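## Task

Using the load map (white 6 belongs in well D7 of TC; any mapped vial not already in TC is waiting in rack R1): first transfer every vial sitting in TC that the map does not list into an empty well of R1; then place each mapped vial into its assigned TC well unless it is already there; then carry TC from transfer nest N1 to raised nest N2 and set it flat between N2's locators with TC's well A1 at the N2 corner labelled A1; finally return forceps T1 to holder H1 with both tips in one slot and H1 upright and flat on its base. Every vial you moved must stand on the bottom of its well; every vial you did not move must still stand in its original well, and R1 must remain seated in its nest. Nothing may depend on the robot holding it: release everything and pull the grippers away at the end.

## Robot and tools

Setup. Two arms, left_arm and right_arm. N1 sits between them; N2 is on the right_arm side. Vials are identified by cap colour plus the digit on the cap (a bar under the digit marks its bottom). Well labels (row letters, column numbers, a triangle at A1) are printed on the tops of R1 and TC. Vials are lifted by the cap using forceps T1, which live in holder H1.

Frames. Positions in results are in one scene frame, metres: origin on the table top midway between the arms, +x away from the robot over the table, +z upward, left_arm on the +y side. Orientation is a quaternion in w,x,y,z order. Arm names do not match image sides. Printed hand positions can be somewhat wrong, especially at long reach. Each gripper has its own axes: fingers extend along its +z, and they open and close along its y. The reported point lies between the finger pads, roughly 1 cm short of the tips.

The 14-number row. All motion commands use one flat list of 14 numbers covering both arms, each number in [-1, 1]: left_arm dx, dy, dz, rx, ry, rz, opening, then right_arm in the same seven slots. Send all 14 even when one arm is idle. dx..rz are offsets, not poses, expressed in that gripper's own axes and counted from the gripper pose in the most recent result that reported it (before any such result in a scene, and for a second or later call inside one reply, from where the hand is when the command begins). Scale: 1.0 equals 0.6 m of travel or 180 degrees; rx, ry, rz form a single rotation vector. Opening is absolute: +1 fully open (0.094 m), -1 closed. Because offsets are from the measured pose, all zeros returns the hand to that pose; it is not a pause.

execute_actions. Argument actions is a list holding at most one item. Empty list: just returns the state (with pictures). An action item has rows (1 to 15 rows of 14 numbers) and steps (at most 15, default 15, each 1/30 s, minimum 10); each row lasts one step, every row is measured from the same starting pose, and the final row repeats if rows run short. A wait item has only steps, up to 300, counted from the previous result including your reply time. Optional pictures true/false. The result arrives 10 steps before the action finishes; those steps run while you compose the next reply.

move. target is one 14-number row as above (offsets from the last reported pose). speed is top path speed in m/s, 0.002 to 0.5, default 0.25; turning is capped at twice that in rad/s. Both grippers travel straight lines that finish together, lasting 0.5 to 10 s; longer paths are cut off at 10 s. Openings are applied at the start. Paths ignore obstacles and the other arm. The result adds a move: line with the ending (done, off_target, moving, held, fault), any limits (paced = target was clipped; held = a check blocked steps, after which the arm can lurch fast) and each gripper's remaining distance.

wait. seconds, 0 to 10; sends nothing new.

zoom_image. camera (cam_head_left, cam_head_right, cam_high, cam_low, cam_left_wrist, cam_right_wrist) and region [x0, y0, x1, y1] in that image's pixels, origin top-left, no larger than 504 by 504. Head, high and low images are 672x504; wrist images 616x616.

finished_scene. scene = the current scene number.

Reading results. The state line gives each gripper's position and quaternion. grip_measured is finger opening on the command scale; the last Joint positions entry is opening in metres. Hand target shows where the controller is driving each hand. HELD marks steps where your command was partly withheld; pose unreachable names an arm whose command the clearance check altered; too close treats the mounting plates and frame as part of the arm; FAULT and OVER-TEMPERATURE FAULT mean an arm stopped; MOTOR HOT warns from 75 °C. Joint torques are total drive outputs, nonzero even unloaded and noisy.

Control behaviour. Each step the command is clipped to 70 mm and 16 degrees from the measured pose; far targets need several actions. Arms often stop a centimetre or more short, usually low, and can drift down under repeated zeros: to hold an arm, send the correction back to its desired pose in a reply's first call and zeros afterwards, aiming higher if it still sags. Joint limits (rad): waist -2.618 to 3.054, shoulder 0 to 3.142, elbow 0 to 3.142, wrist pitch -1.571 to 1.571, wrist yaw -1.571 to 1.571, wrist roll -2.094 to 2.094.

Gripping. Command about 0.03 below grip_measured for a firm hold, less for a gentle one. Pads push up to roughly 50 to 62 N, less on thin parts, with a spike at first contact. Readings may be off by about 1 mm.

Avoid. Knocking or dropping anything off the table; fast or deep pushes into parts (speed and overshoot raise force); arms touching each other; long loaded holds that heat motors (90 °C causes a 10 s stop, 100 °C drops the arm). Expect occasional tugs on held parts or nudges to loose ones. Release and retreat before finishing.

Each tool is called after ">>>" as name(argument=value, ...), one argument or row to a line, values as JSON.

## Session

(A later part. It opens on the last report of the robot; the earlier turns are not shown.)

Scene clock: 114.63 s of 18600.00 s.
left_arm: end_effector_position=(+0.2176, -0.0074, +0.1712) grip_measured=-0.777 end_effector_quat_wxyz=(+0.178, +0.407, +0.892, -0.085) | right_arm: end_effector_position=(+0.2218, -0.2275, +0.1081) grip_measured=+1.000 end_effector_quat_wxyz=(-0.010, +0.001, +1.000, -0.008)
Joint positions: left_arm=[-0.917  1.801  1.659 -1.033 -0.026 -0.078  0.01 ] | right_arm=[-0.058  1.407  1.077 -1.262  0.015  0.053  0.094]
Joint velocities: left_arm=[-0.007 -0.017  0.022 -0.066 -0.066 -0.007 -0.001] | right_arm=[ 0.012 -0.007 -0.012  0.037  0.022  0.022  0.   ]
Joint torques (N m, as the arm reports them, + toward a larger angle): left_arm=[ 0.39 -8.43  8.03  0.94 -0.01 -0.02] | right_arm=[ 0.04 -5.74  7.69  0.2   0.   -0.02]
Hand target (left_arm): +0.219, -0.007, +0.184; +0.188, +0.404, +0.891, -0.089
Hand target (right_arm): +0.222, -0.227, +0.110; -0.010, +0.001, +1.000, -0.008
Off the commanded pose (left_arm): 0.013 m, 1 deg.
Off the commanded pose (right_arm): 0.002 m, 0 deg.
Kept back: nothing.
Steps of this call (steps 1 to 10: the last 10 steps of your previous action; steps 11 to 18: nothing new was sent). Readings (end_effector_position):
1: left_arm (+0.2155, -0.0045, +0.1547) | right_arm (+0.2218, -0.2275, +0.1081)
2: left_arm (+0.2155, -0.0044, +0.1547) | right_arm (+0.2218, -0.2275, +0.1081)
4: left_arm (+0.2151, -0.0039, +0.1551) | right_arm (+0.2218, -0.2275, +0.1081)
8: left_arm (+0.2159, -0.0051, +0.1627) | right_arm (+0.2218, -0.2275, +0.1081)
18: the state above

>>> execute_actions(
  actions=[],
)

Scene clock: 117.60 s of 18600.00 s.
left_arm: end_effector_position=(+0.2171, -0.0067, +0.1708) grip_measured=-0.777 end_effector_quat_wxyz=(+0.176, +0.407, +0.892, -0.084) | right_arm: end_effector_position=(+0.2218, -0.2275, +0.1081) grip_measured=+1.000 end_effector_quat_wxyz=(-0.010, +0.001, +1.000, -0.008)
Joint positions: left_arm=[-0.917  1.801  1.659 -1.037 -0.026 -0.078  0.01 ] | right_arm=[-0.058  1.407  1.077 -1.262  0.015  0.053  0.094]
Joint velocities: left_arm=[-0.002  0.007  0.012 -0.022 -0.037  0.007  0.001] | right_arm=[-0.007 -0.007  0.002 -0.022 -0.066 -0.051  0.   ]
Joint torques (N m, as the arm reports them, + toward a larger angle): left_arm=[ 0.32 -8.45  8.    0.94  0.   -0.02] | right_arm=[ 0.06 -5.82  7.63  0.2   0.01 -0.03]
Hand target (left_arm): +0.219, -0.007, +0.184; +0.188, +0.404, +0.891, -0.089
Hand target (right_arm): +0.222, -0.227, +0.110; -0.010, +0.001, +1.000, -0.008
Off the commanded pose (left_arm): 0.013 m, 1 deg.
Off the commanded pose (right_arm): 0.002 m, 0 deg.
Kept back: nothing.
Steps of this call (steps 1 to 89: nothing new was sent). Readings (end_effector_position):
1: left_arm (+0.2175, -0.0072, +0.1711) | right_arm (+0.2218, -0.2275, +0.1081)
2: left_arm (+0.2174, -0.0071, +0.1710) | right_arm (+0.2218, -0.2275, +0.1081)
4: left_arm (+0.2173, -0.0070, +0.1710) | right_arm (+0.2218, -0.2275, +0.1081)
8: left_arm (+0.2172, -0.0068, +0.1709) | right_arm (+0.2218, -0.2275, +0.1081)
89: the state above

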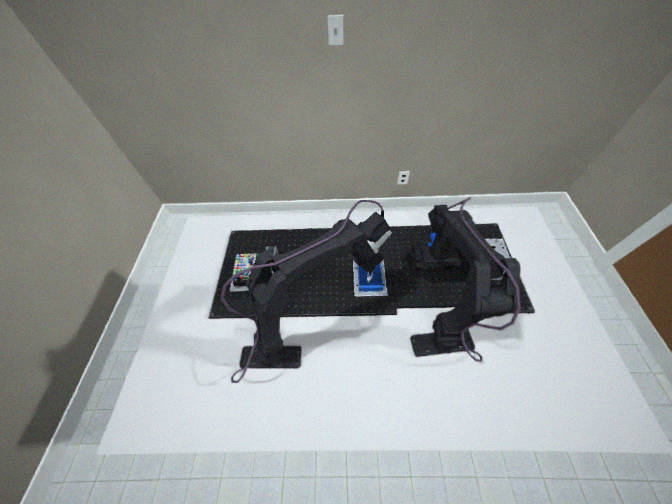

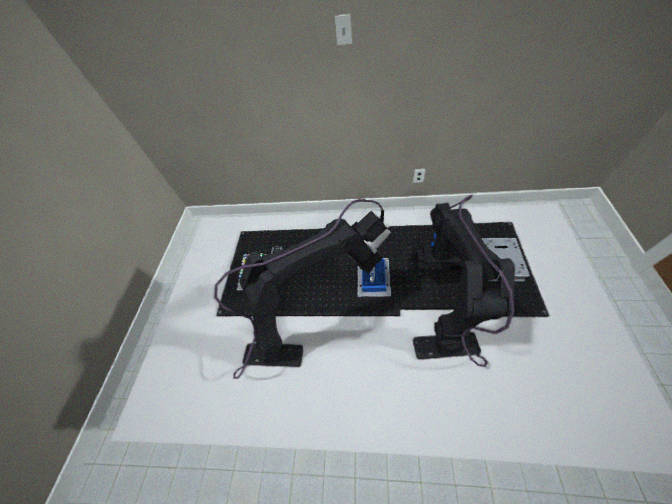

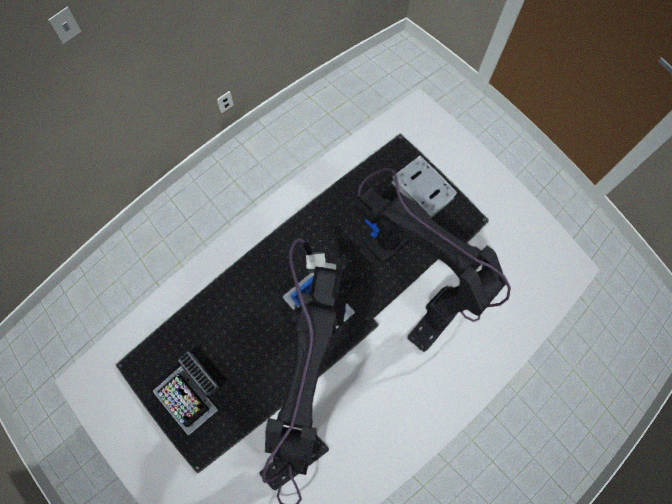

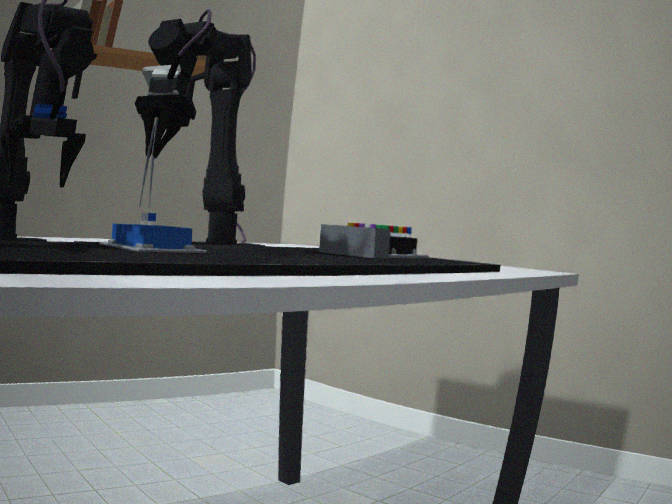

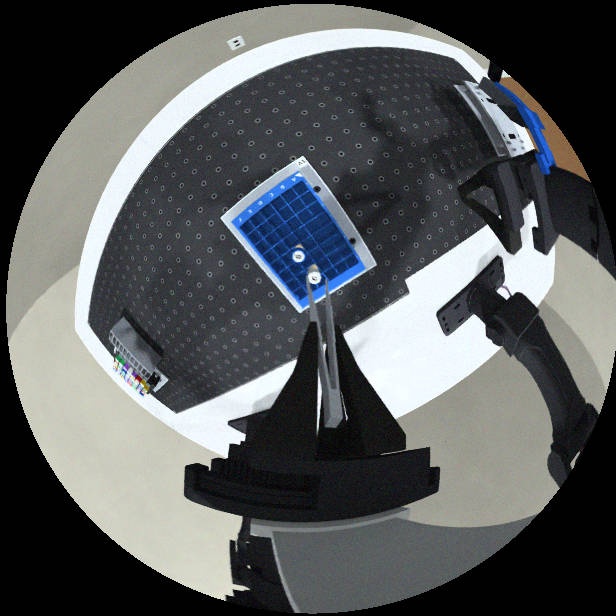

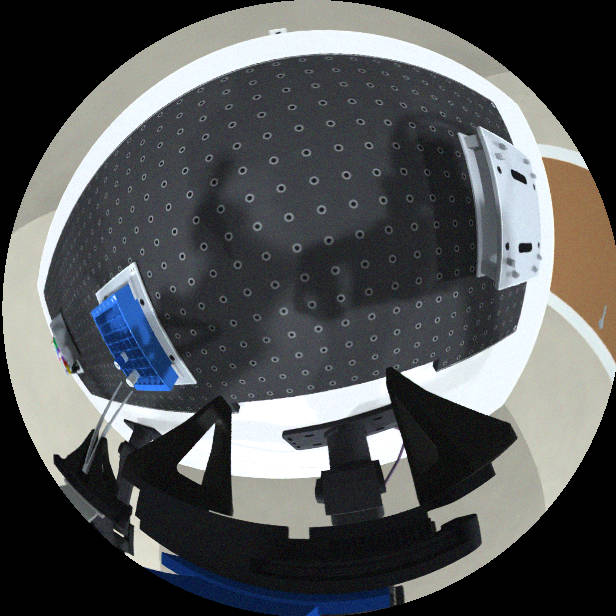

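>>> move(
  target=[-0.0358,0.0362,-0.0025,-0.0053,-0.0121,-0.0156,-0.775,0,0,-0.003,0,0,0,1],
  speed=0.08,
)

>>> zoom_image(
  camera="cam_left_wrist",
  region=[285,240,345,300],
)

>>> zoom_image(
  camera="cam_low",
  region=[110,180,190,260],
)

Scene clock: 121.40 s of 18600.00 s.
left_arm: end_effector_position=(+0.2398, -0.0019, +0.1713) grip_measured=-0.777 end_effector_quat_wxyz=(+0.182, +0.385, +0.901, -0.081) | right_arm: end_effector_position=(+0.2218, -0.2275, +0.1081) grip_measured=+1.000 end_effector_quat_wxyz=(-0.010, +0.001, +1.000, -0.008)
Joint positions: left_arm=[-0.868  1.836  1.702 -1.037 -0.026 -0.078  0.01 ] | right_arm=[-0.058  1.407  1.077 -1.262  0.015  0.053  0.094]
Joint velocities: left_arm=[ 0.007  0.007 -0.027  0.022 -0.007 -0.007  0.   ] | right_arm=[ 0.007 -0.002 -0.007 -0.066  0.022 -0.022  0.   ]
Joint torques (N m, as the arm reports them, + toward a larger angle): left_arm=[ 0.45 -7.44  8.22  1.11  0.03 -0.01] | right_arm=[ 0.07 -5.82  7.66  0.18  0.   -0.02]
Hand target (left_arm): +0.246, -0.006, +0.180; +0.195, +0.382, +0.899, -0.088
Hand target (right_arm): +0.222, -0.227, +0.110; -0.010, +0.001, +1.000, -0.008
Off the commanded pose (left_arm): 0.012 m, 2 deg.
Off the commanded pose (right_arm): 0.002 m, 0 deg.
Kept back: nothing.
move: off_target (left_arm)

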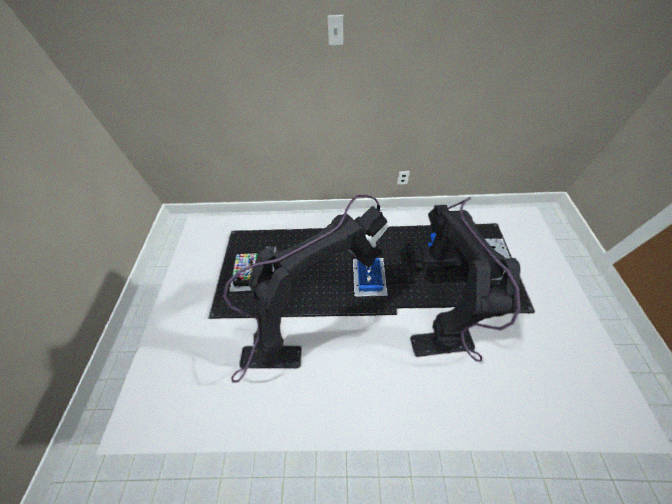

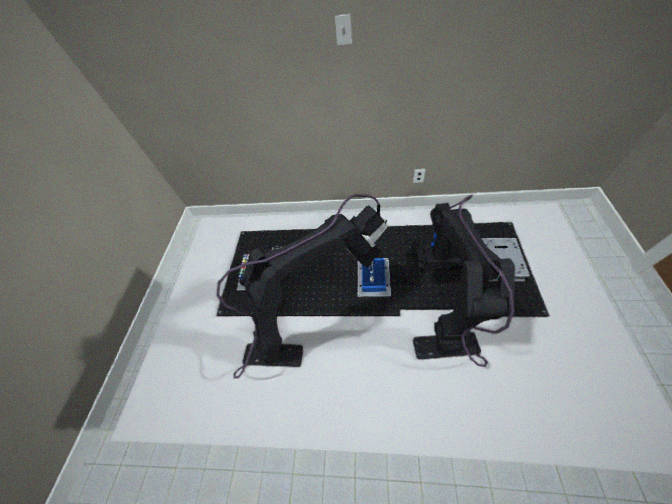

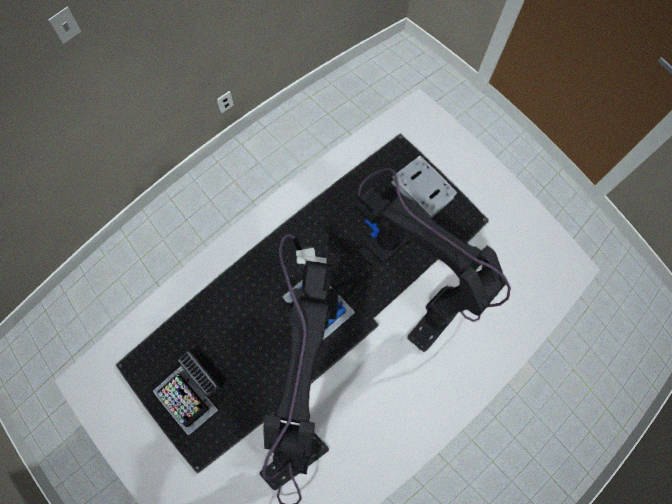

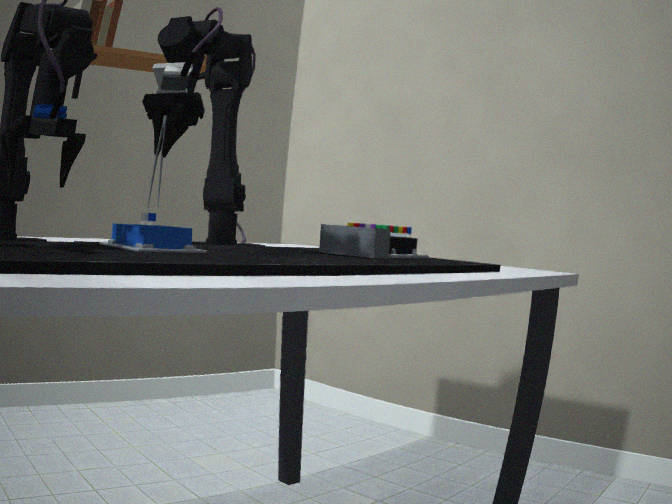

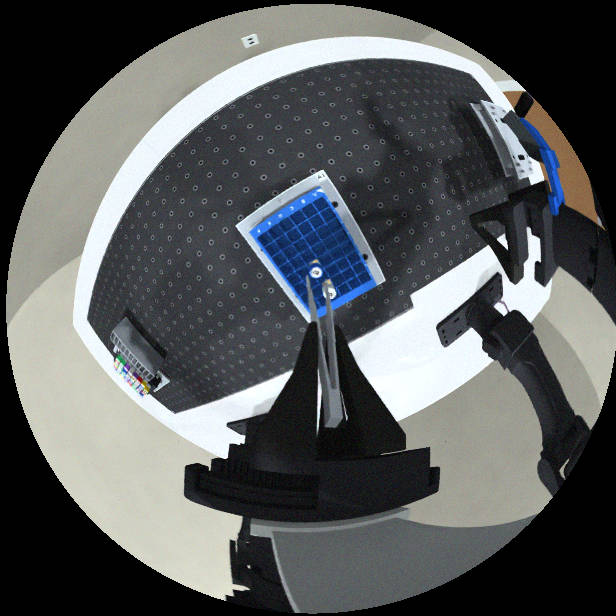

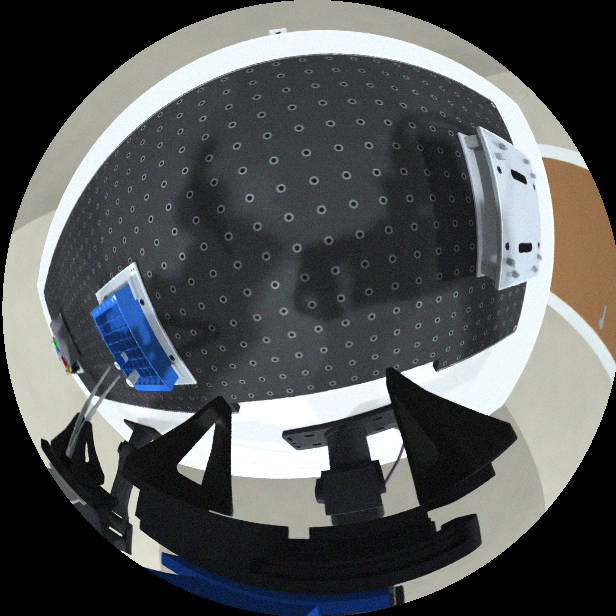

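Region (285, 240, 345, 300) of cam_left_wrist's 616x616 image, scaled by 8.400, with more detail than that image has.

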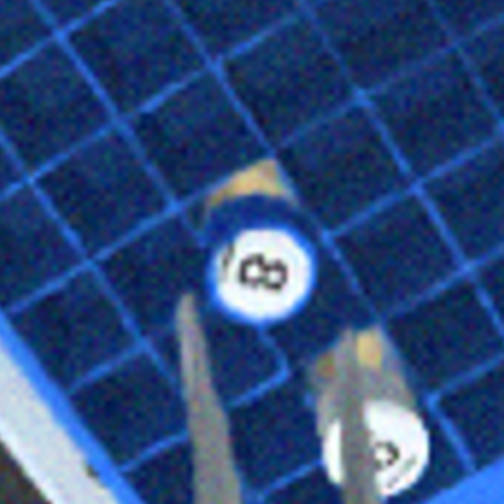

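Region (110, 180, 190, 260) of cam_low's 672x504 image, scaled by 6.300, with more detail than that image has.

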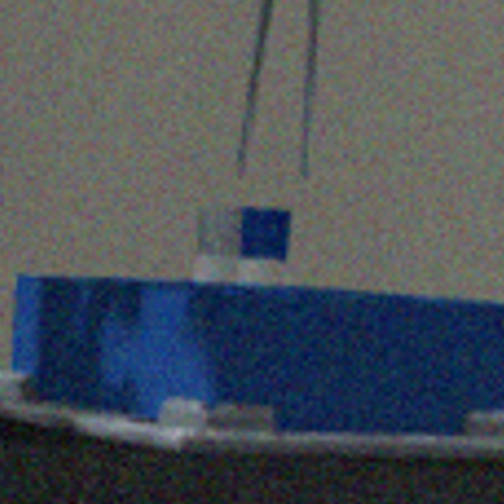

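>>> move(
  target=[0.0033,0.0016,0.0353,-0.0004,0.00095,-0.0009,-0.775,0,0,-0.003,0,0,0,1],
  speed=0.04,
)

>>> zoom_image(
  camera="cam_left_wrist",
  region=[285,240,345,300],
)

>>> zoom_image(
  camera="cam_low",
  region=[110,180,190,260],
)

Scene clock: 125.33 s of 18600.00 s.
left_arm: end_effector_position=(+0.2412, -0.0036, +0.1524) grip_measured=-0.777 end_effector_quat_wxyz=(+0.174, +0.386, +0.903, -0.077) | right_arm: end_effector_position=(+0.2218, -0.2275, +0.1081) grip_measured=+1.000 end_effector_quat_wxyz=(-0.010, +0.001, +1.000, -0.008)
Joint positions: left_arm=[-0.868  1.857  1.661 -0.994 -0.026 -0.078  0.01 ] | right_arm=[-0.058  1.407  1.077 -1.262  0.015  0.053  0.094]
Joint velocities: left_arm=[ 0.007  0.007 -0.017 -0.037  0.037 -0.066  0.   ] | right_arm=[-0.012  0.002 -0.022  0.007 -0.022 -0.007  0.   ]
Joint torques (N m, as the arm reports them, + toward a larger angle): left_arm=[ 0.26 -7.93  5.15  1.25 -0.01 -0.01] | right_arm=[ 0.05 -5.76  7.67  0.2   0.   -0.04]
Hand target (left_arm): +0.245, -0.006, +0.151; +0.180, +0.384, +0.902, -0.080
Hand target (right_arm): +0.222, -0.227, +0.110; -0.010, +0.001, +1.000, -0.008
Off the commanded pose (left_arm): 0.005 m, 1 deg.
Off the commanded pose (right_arm): 0.002 m, 0 deg.
Kept back: nothing.
move: done

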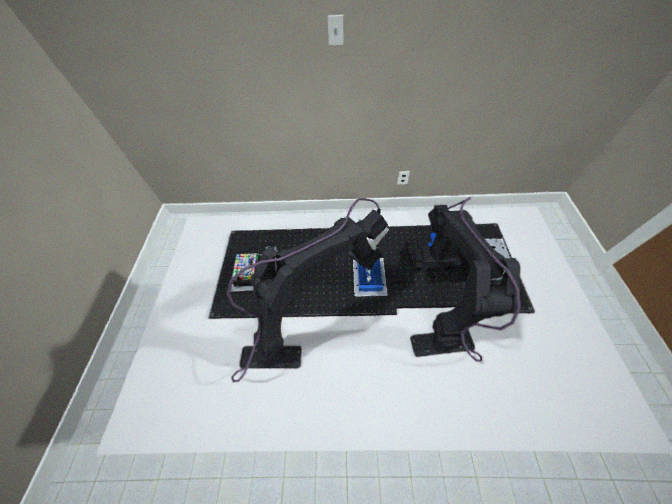

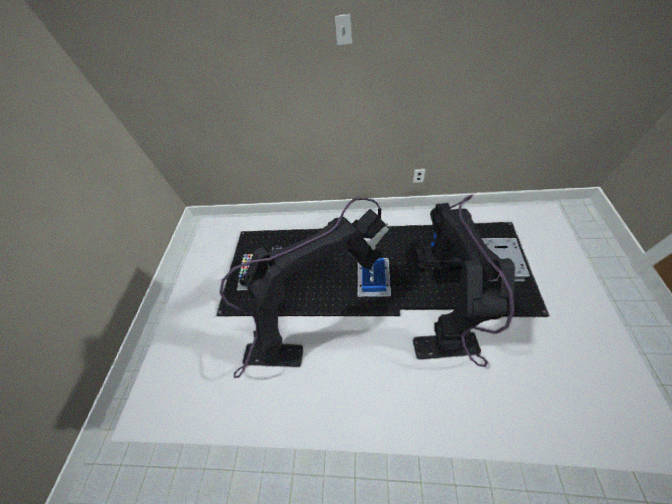

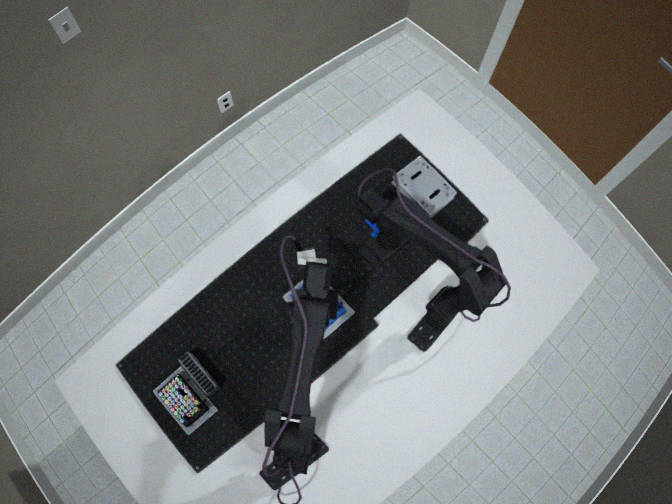

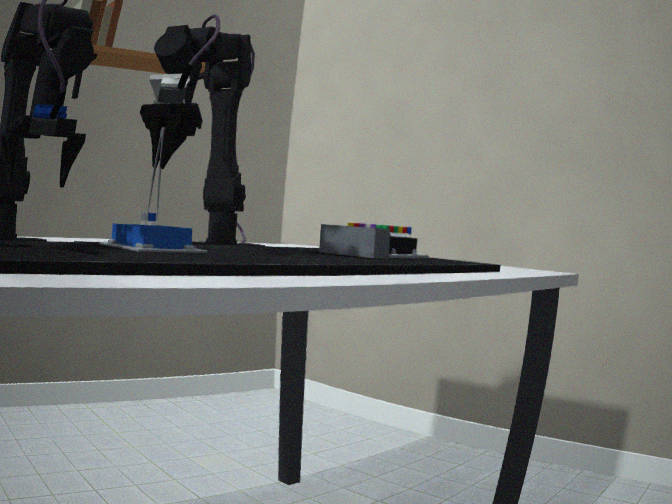

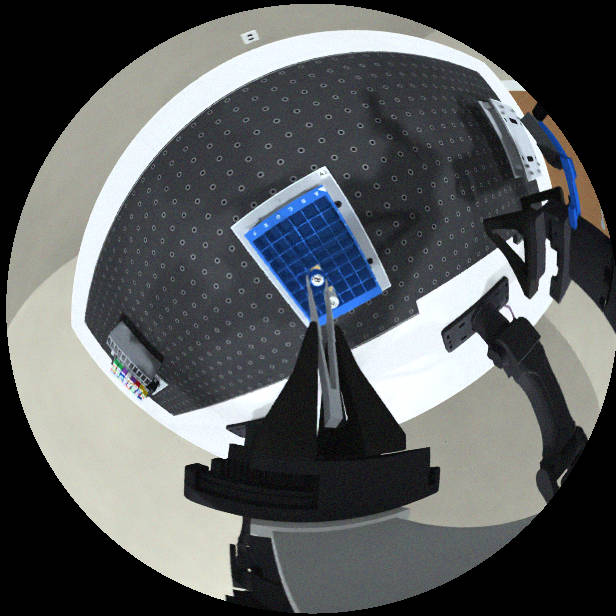

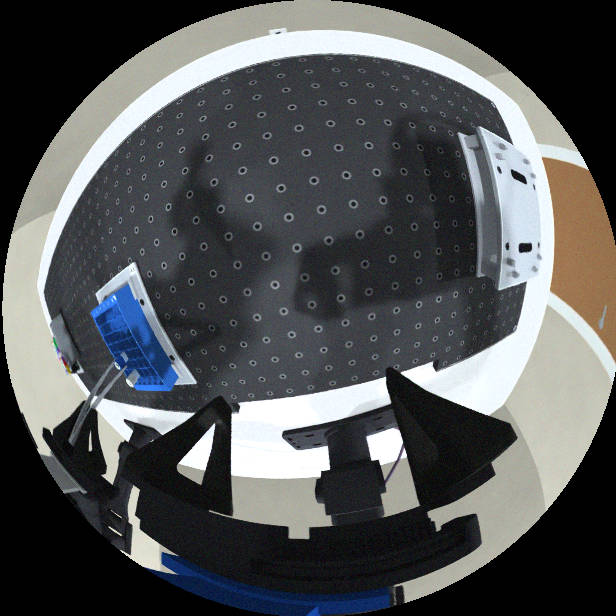

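Region (285, 240, 345, 300) of cam_left_wrist's 616x616 image, scaled by 8.400, with more detail than that image has.

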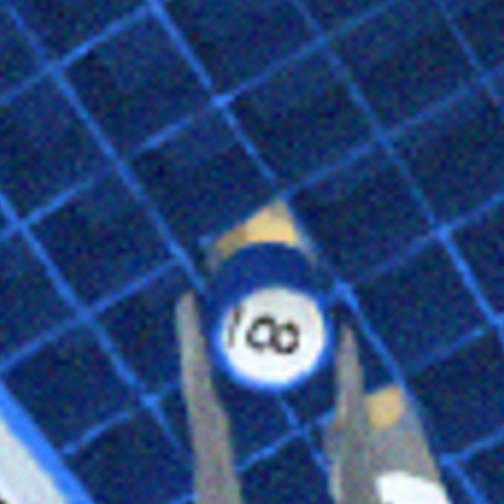

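Region (110, 180, 190, 260) of cam_low's 672x504 image, scaled by 6.300, with more detail than that image has.

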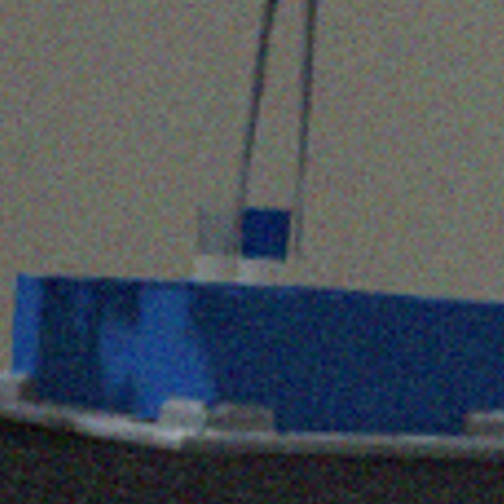

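>>> execute_actions(
  actions=[
    {"rows":[[-0.01958,-0.00106,-0.01605,0.00108,-0.01491,-0.00037,-0.775,0,0,-0.003,0,0,0,1],[-0.02178,-0.00118,-0.01765,0.00117,-0.01618,-0.0004,-0.775,0,0,-0.003,0,0,0,1],[-0.02398,-0.0013,-0.01925,0.00127,-0.01745,-0.00043,-0.775,0,0,-0.003,0,0,0,1],[-0.02508,-0.00136,-0.02005,0.00131,-0.01809,-0.00044,-0.775,0,0,-0.003,0,0,0,1],[-0.02618,-0.00142,-0.02085,0.00136,-0.01872,-0.00046,-0.775,0,0,-0.003,0,0,0,1],[-0.02728,-0.00148,-0.02165,0.0014,-0.01936,-0.00047,-0.775,0,0,-0.003,0,0,0,1],[-0.02838,-0.00154,-0.02245,0.00145,-0.01999,-0.00049,-0.775,0,0,-0.003,0,0,0,1]],"steps":12},
  ],
)

>>> wait(
  seconds=0.2,
)

>>> zoom_image(
  camera="cam_left_wrist",
  region=[285,240,345,300],
)

Scene clock: 126.70 s of 18600.00 s.
left_arm: end_effector_position=(+0.2414, -0.0039, +0.1526) grip_measured=-0.777 end_effector_quat_wxyz=(+0.174, +0.386, +0.903, -0.077) | right_arm: end_effector_position=(+0.2218, -0.2275, +0.1081) grip_measured=+1.000 end_effector_quat_wxyz=(-0.010, +0.001, +1.000, -0.008)
Joint positions: left_arm=[-0.868  1.857  1.661 -0.992 -0.026 -0.078  0.01 ] | right_arm=[-0.058  1.407  1.077 -1.262  0.015  0.053  0.094]
Joint velocities: left_arm=[ 0.007 -0.007  0.002  0.007  0.007  0.081 -0.001] | right_arm=[-0.002 -0.002 -0.007 -0.037  0.022 -0.051  0.   ]
Joint torques (N m, as the arm reports them, + toward a larger angle): left_arm=[ 0.11 -8.95  7.66  1.16 -0.01  0.  ] | right_arm=[ 0.04 -5.81  7.66  0.19  0.02 -0.03]
Steps of this call (steps 1 to 39: nothing new was sent; steps 40 to 41: the first 2 steps of this action). Readings (end_effector_position):
40: left_arm (+0.2414, -0.0039, +0.1526) | right_arm (+0.2218, -0.2275, +0.1081)
41: the state above

Scene clock: 127.23 s of 18600.00 s.
left_arm: end_effector_position=(+0.2414, -0.0039, +0.1526) grip_measured=-0.777 end_effector_quat_wxyz=(+0.174, +0.386, +0.903, -0.077) | right_arm: end_effector_position=(+0.2218, -0.2275, +0.1081) grip_measured=+1.000 end_effector_quat_wxyz=(-0.010, +0.001, +1.000, -0.008)
Joint positions: left_arm=[-0.868  1.857  1.661 -0.992 -0.026 -0.078  0.01 ] | right_arm=[-0.058  1.407  1.077 -1.262  0.015  0.053  0.094]
Joint velocities: left_arm=[ 0.007  0.007  0.002  0.007  0.007 -0.066  0.001] | right_arm=[-0.002 -0.007 -0.012 -0.022 -0.066 -0.022  0.   ]
Joint torques (N m, as the arm reports them, + toward a larger angle): left_arm=[ 0.06 -9.02  8.57  1.18 -0.02 -0.01] | right_arm=[ 0.05 -5.76  7.68  0.19  0.01 -0.02]
Hand target (left_arm): +0.248, -0.011, +0.171; +0.201, +0.383, +0.897, -0.091
Hand target (right_arm): +0.222, -0.227, +0.110; -0.010, +0.001, +1.000, -0.008
Off the commanded pose (left_arm): 0.021 m, 4 deg.
Off the commanded pose (right_arm): 0.002 m, 0 deg.
Kept back: nothing.
Steps of this call (steps 1 to 10: the last 10 steps of your previous action; steps 11 to 16: nothing new was sent). Readings (end_effector_position):
1: left_arm (+0.2414, -0.0039, +0.1526) | right_arm (+0.2218, -0.2275, +0.1081)
2: left_arm (+0.2414, -0.0039, +0.1526) | right_arm (+0.2218, -0.2275, +0.1081)
4: left_arm (+0.2414, -0.0039, +0.1526) | right_arm (+0.2218, -0.2275, +0.1081)
8: left_arm (+0.2414, -0.0039, +0.1526) | right_arm (+0.2218, -0.2275, +0.1081)
16: the state above

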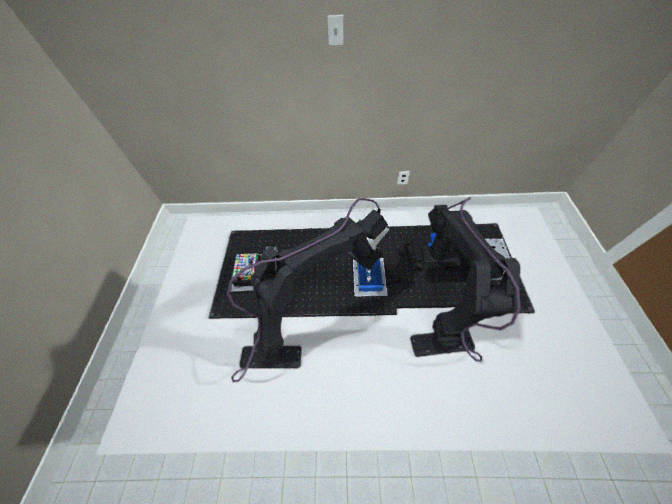

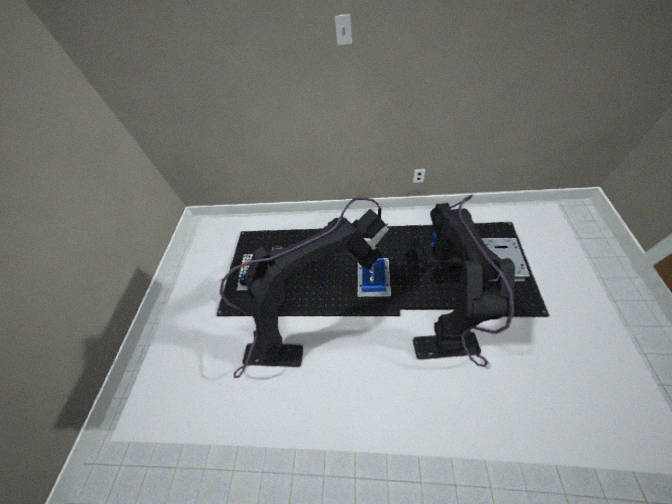

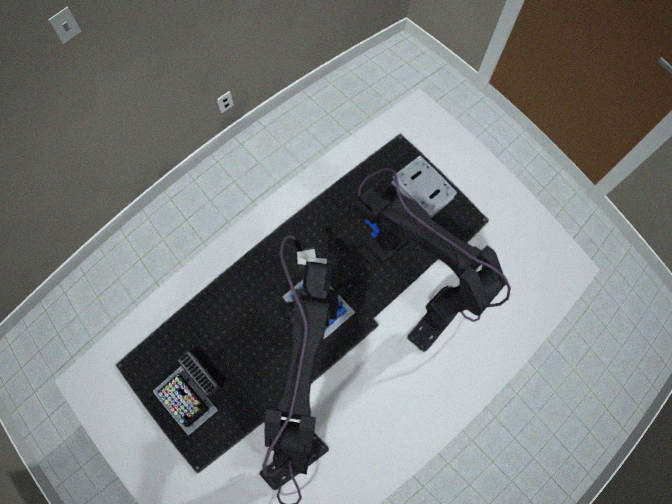

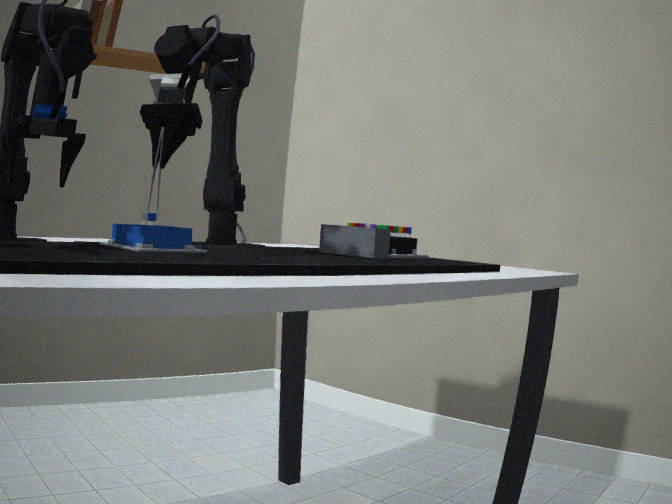

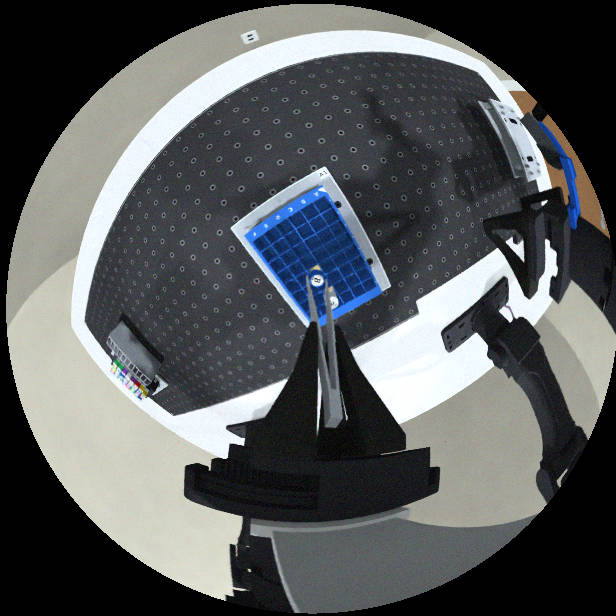

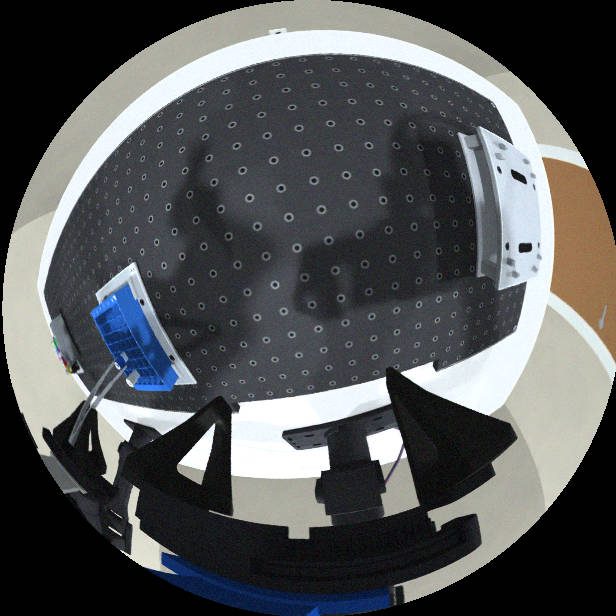

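Region (285, 240, 345, 300) of cam_left_wrist's 616x616 image, scaled by 8.400, with more detail than that image has.

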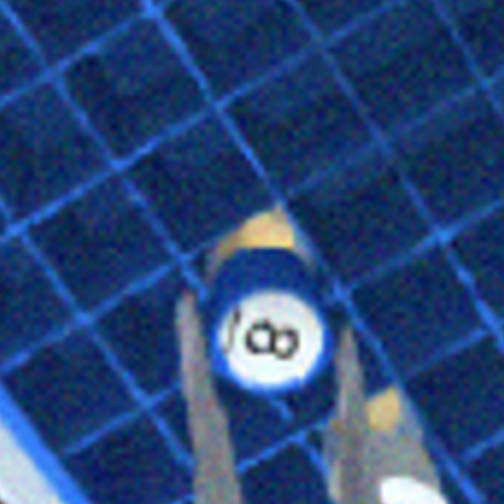

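>>> execute_actions(
  actions=[
    {"rows":[[-0.02032,-0.00123,-0.01205,0.0012,-0.0165,-0.0004,-0.775,0,0,-0.003,0,0,0,1]],"steps":12},
  ],
)

>>> execute_actions(
  actions=[
    {"steps":16},
  ],
  pictures=true,
)

>>> zoom_image(
  camera="cam_left_wrist",
  region=[285,240,345,300],
)

Scene clock: 128.33 s of 18600.00 s.
left_arm: end_effector_position=(+0.2416, -0.0041, +0.1527) grip_measured=-0.777 end_effector_quat_wxyz=(+0.175, +0.386, +0.903, -0.078) | right_arm: end_effector_position=(+0.2218, -0.2275, +0.1081) grip_measured=+1.000 end_effector_quat_wxyz=(-0.010, +0.001, +1.000, -0.008)
Joint positions: left_arm=[-0.868  1.857  1.661 -0.991 -0.026 -0.078  0.01 ] | right_arm=[-0.058  1.407  1.077 -1.262  0.015  0.053  0.094]
Joint velocities: left_arm=[-0.012  0.012 -0.007  0.022  0.007 -0.007  0.   ] | right_arm=[ 0.017  0.002 -0.022 -0.007 -0.051  0.007  0.   ]
Joint torques (N m, as the arm reports them, + toward a larger angle): left_arm=[ 0.03 -8.96  6.62  1.27  0.   -0.02] | right_arm=[ 0.06 -5.73  7.72  0.2   0.   -0.05]
Steps of this call (steps 1 to 31: nothing new was sent; steps 32 to 33: the first 2 steps of this action). Readings (end_effector_position):
32: left_arm (+0.2414, -0.0040, +0.1526) | right_arm (+0.2218, -0.2275, +0.1081)
33: the state above

Scene clock: 128.87 s of 18600.00 s.
left_arm: end_effector_position=(+0.2422, -0.0048, +0.1531) grip_measured=-0.777 end_effector_quat_wxyz=(+0.176, +0.385, +0.902, -0.079) | right_arm: end_effector_position=(+0.2218, -0.2275, +0.1081) grip_measured=+1.000 end_effector_quat_wxyz=(-0.010, +0.001, +1.000, -0.008)
Joint positions: left_arm=[-0.868  1.857  1.661 -0.987 -0.026 -0.078  0.01 ] | right_arm=[-0.058  1.407  1.077 -1.262  0.015  0.053  0.094]
Joint velocities: left_arm=[-0.002 -0.012  0.007 -0.066 -0.007  0.037  0.   ] | right_arm=[ 0.002  0.002 -0.012 -0.022 -0.037 -0.037  0.   ]
Joint torques (N m, as the arm reports them, + toward a larger angle): left_arm=[ 0.08 -8.9   6.66  1.28 -0.02 -0.02] | right_arm=[ 0.08 -5.8   7.64  0.18  0.   -0.02]
Hand target (left_arm): +0.247, -0.010, +0.164; +0.197, +0.383, +0.898, -0.089
Hand target (right_arm): +0.222, -0.227, +0.110; -0.010, +0.001, +1.000, -0.008
Off the commanded pose (left_arm): 0.013 m, 3 deg.
Off the commanded pose (right_arm): 0.002 m, 0 deg.
Kept back: nothing.
Steps of this call (steps 1 to 10: the last 10 steps of your previous action; steps 11 to 16: nothing new was sent). Readings (end_effector_position):
1: left_arm (+0.2417, -0.0043, +0.1528) | right_arm (+0.2218, -0.2275, +0.1081)
2: left_arm (+0.2418, -0.0044, +0.1529) | right_arm (+0.2218, -0.2275, +0.1081)
4: left_arm (+0.2419, -0.0046, +0.1529) | right_arm (+0.2218, -0.2275, +0.1081)
8: left_arm (+0.2421, -0.0048, +0.1530) | right_arm (+0.2218, -0.2275, +0.1081)
16: the state above

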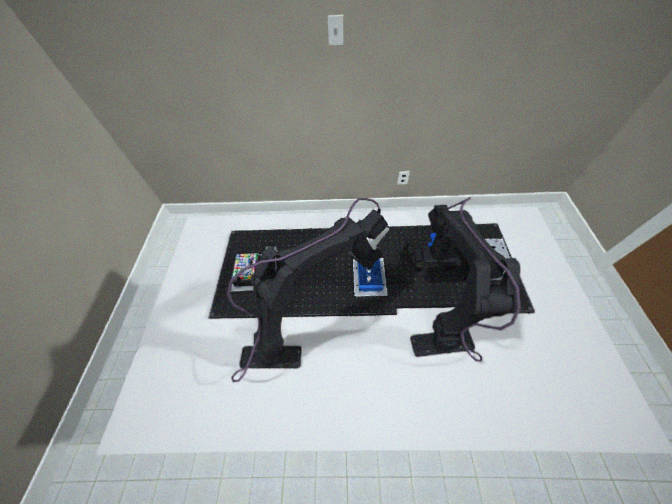

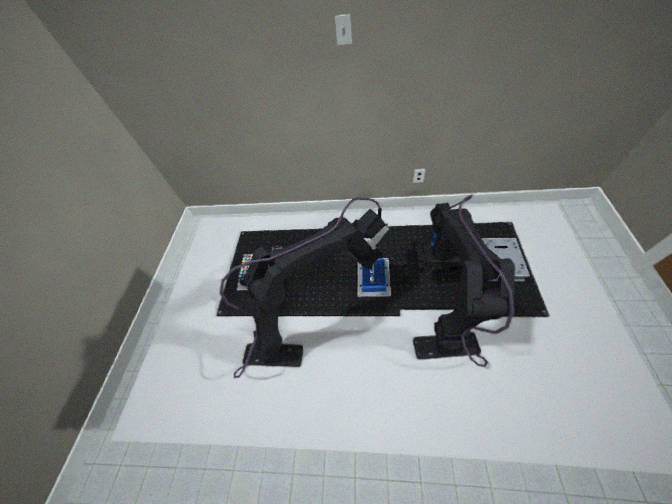

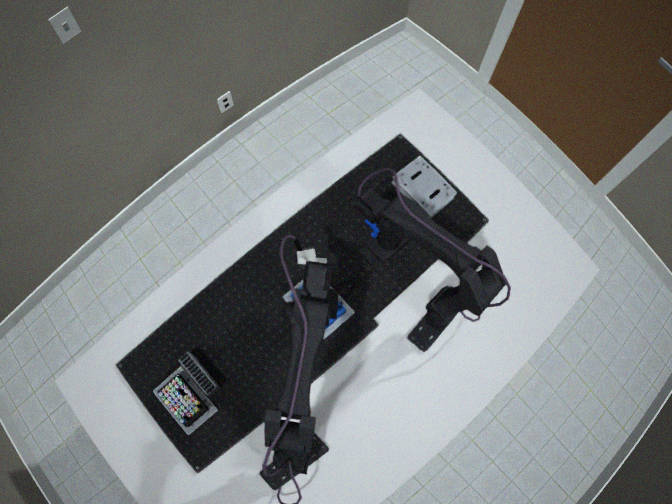

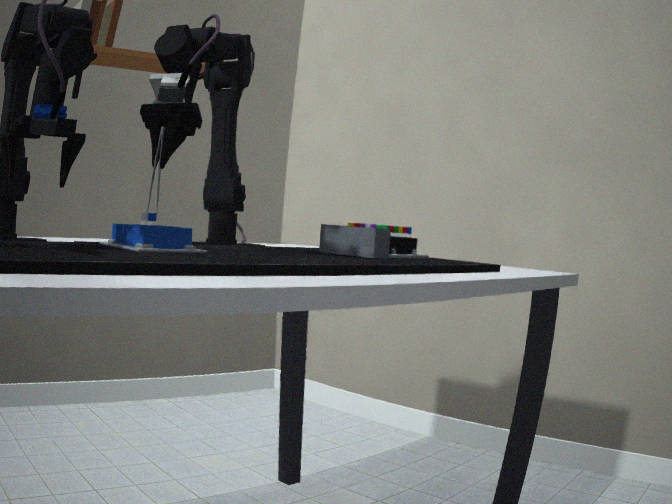

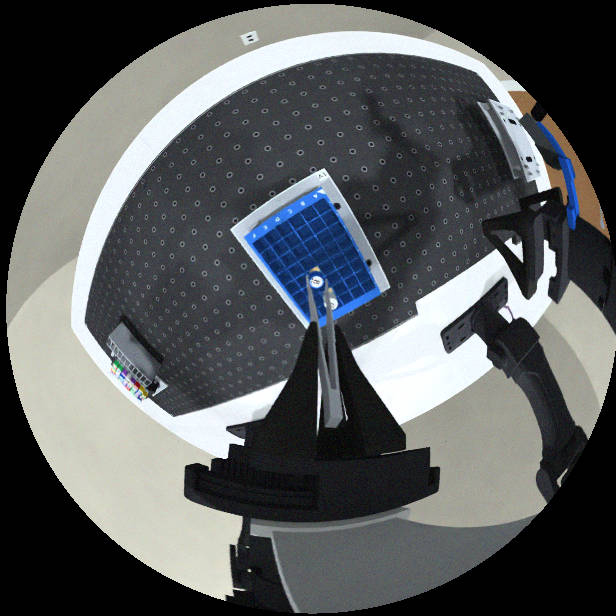

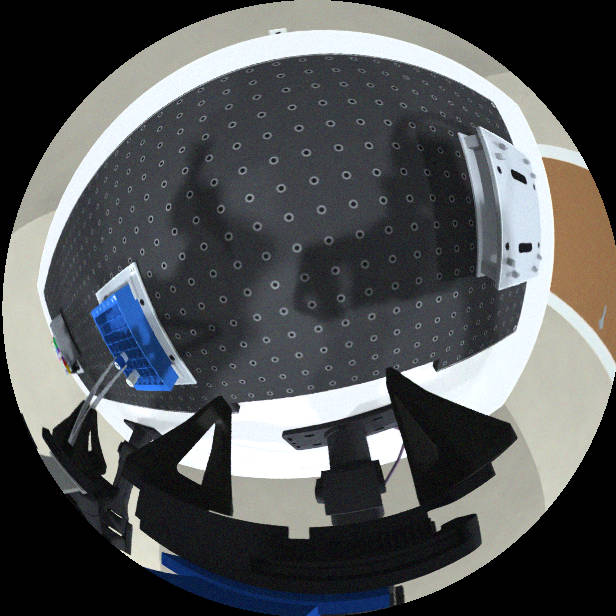

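Region (285, 240, 345, 300) of cam_left_wrist's 616x616 image, scaled by 8.400, with more detail than that image has.

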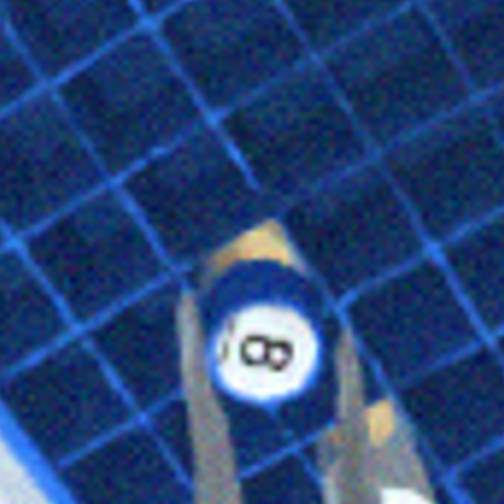

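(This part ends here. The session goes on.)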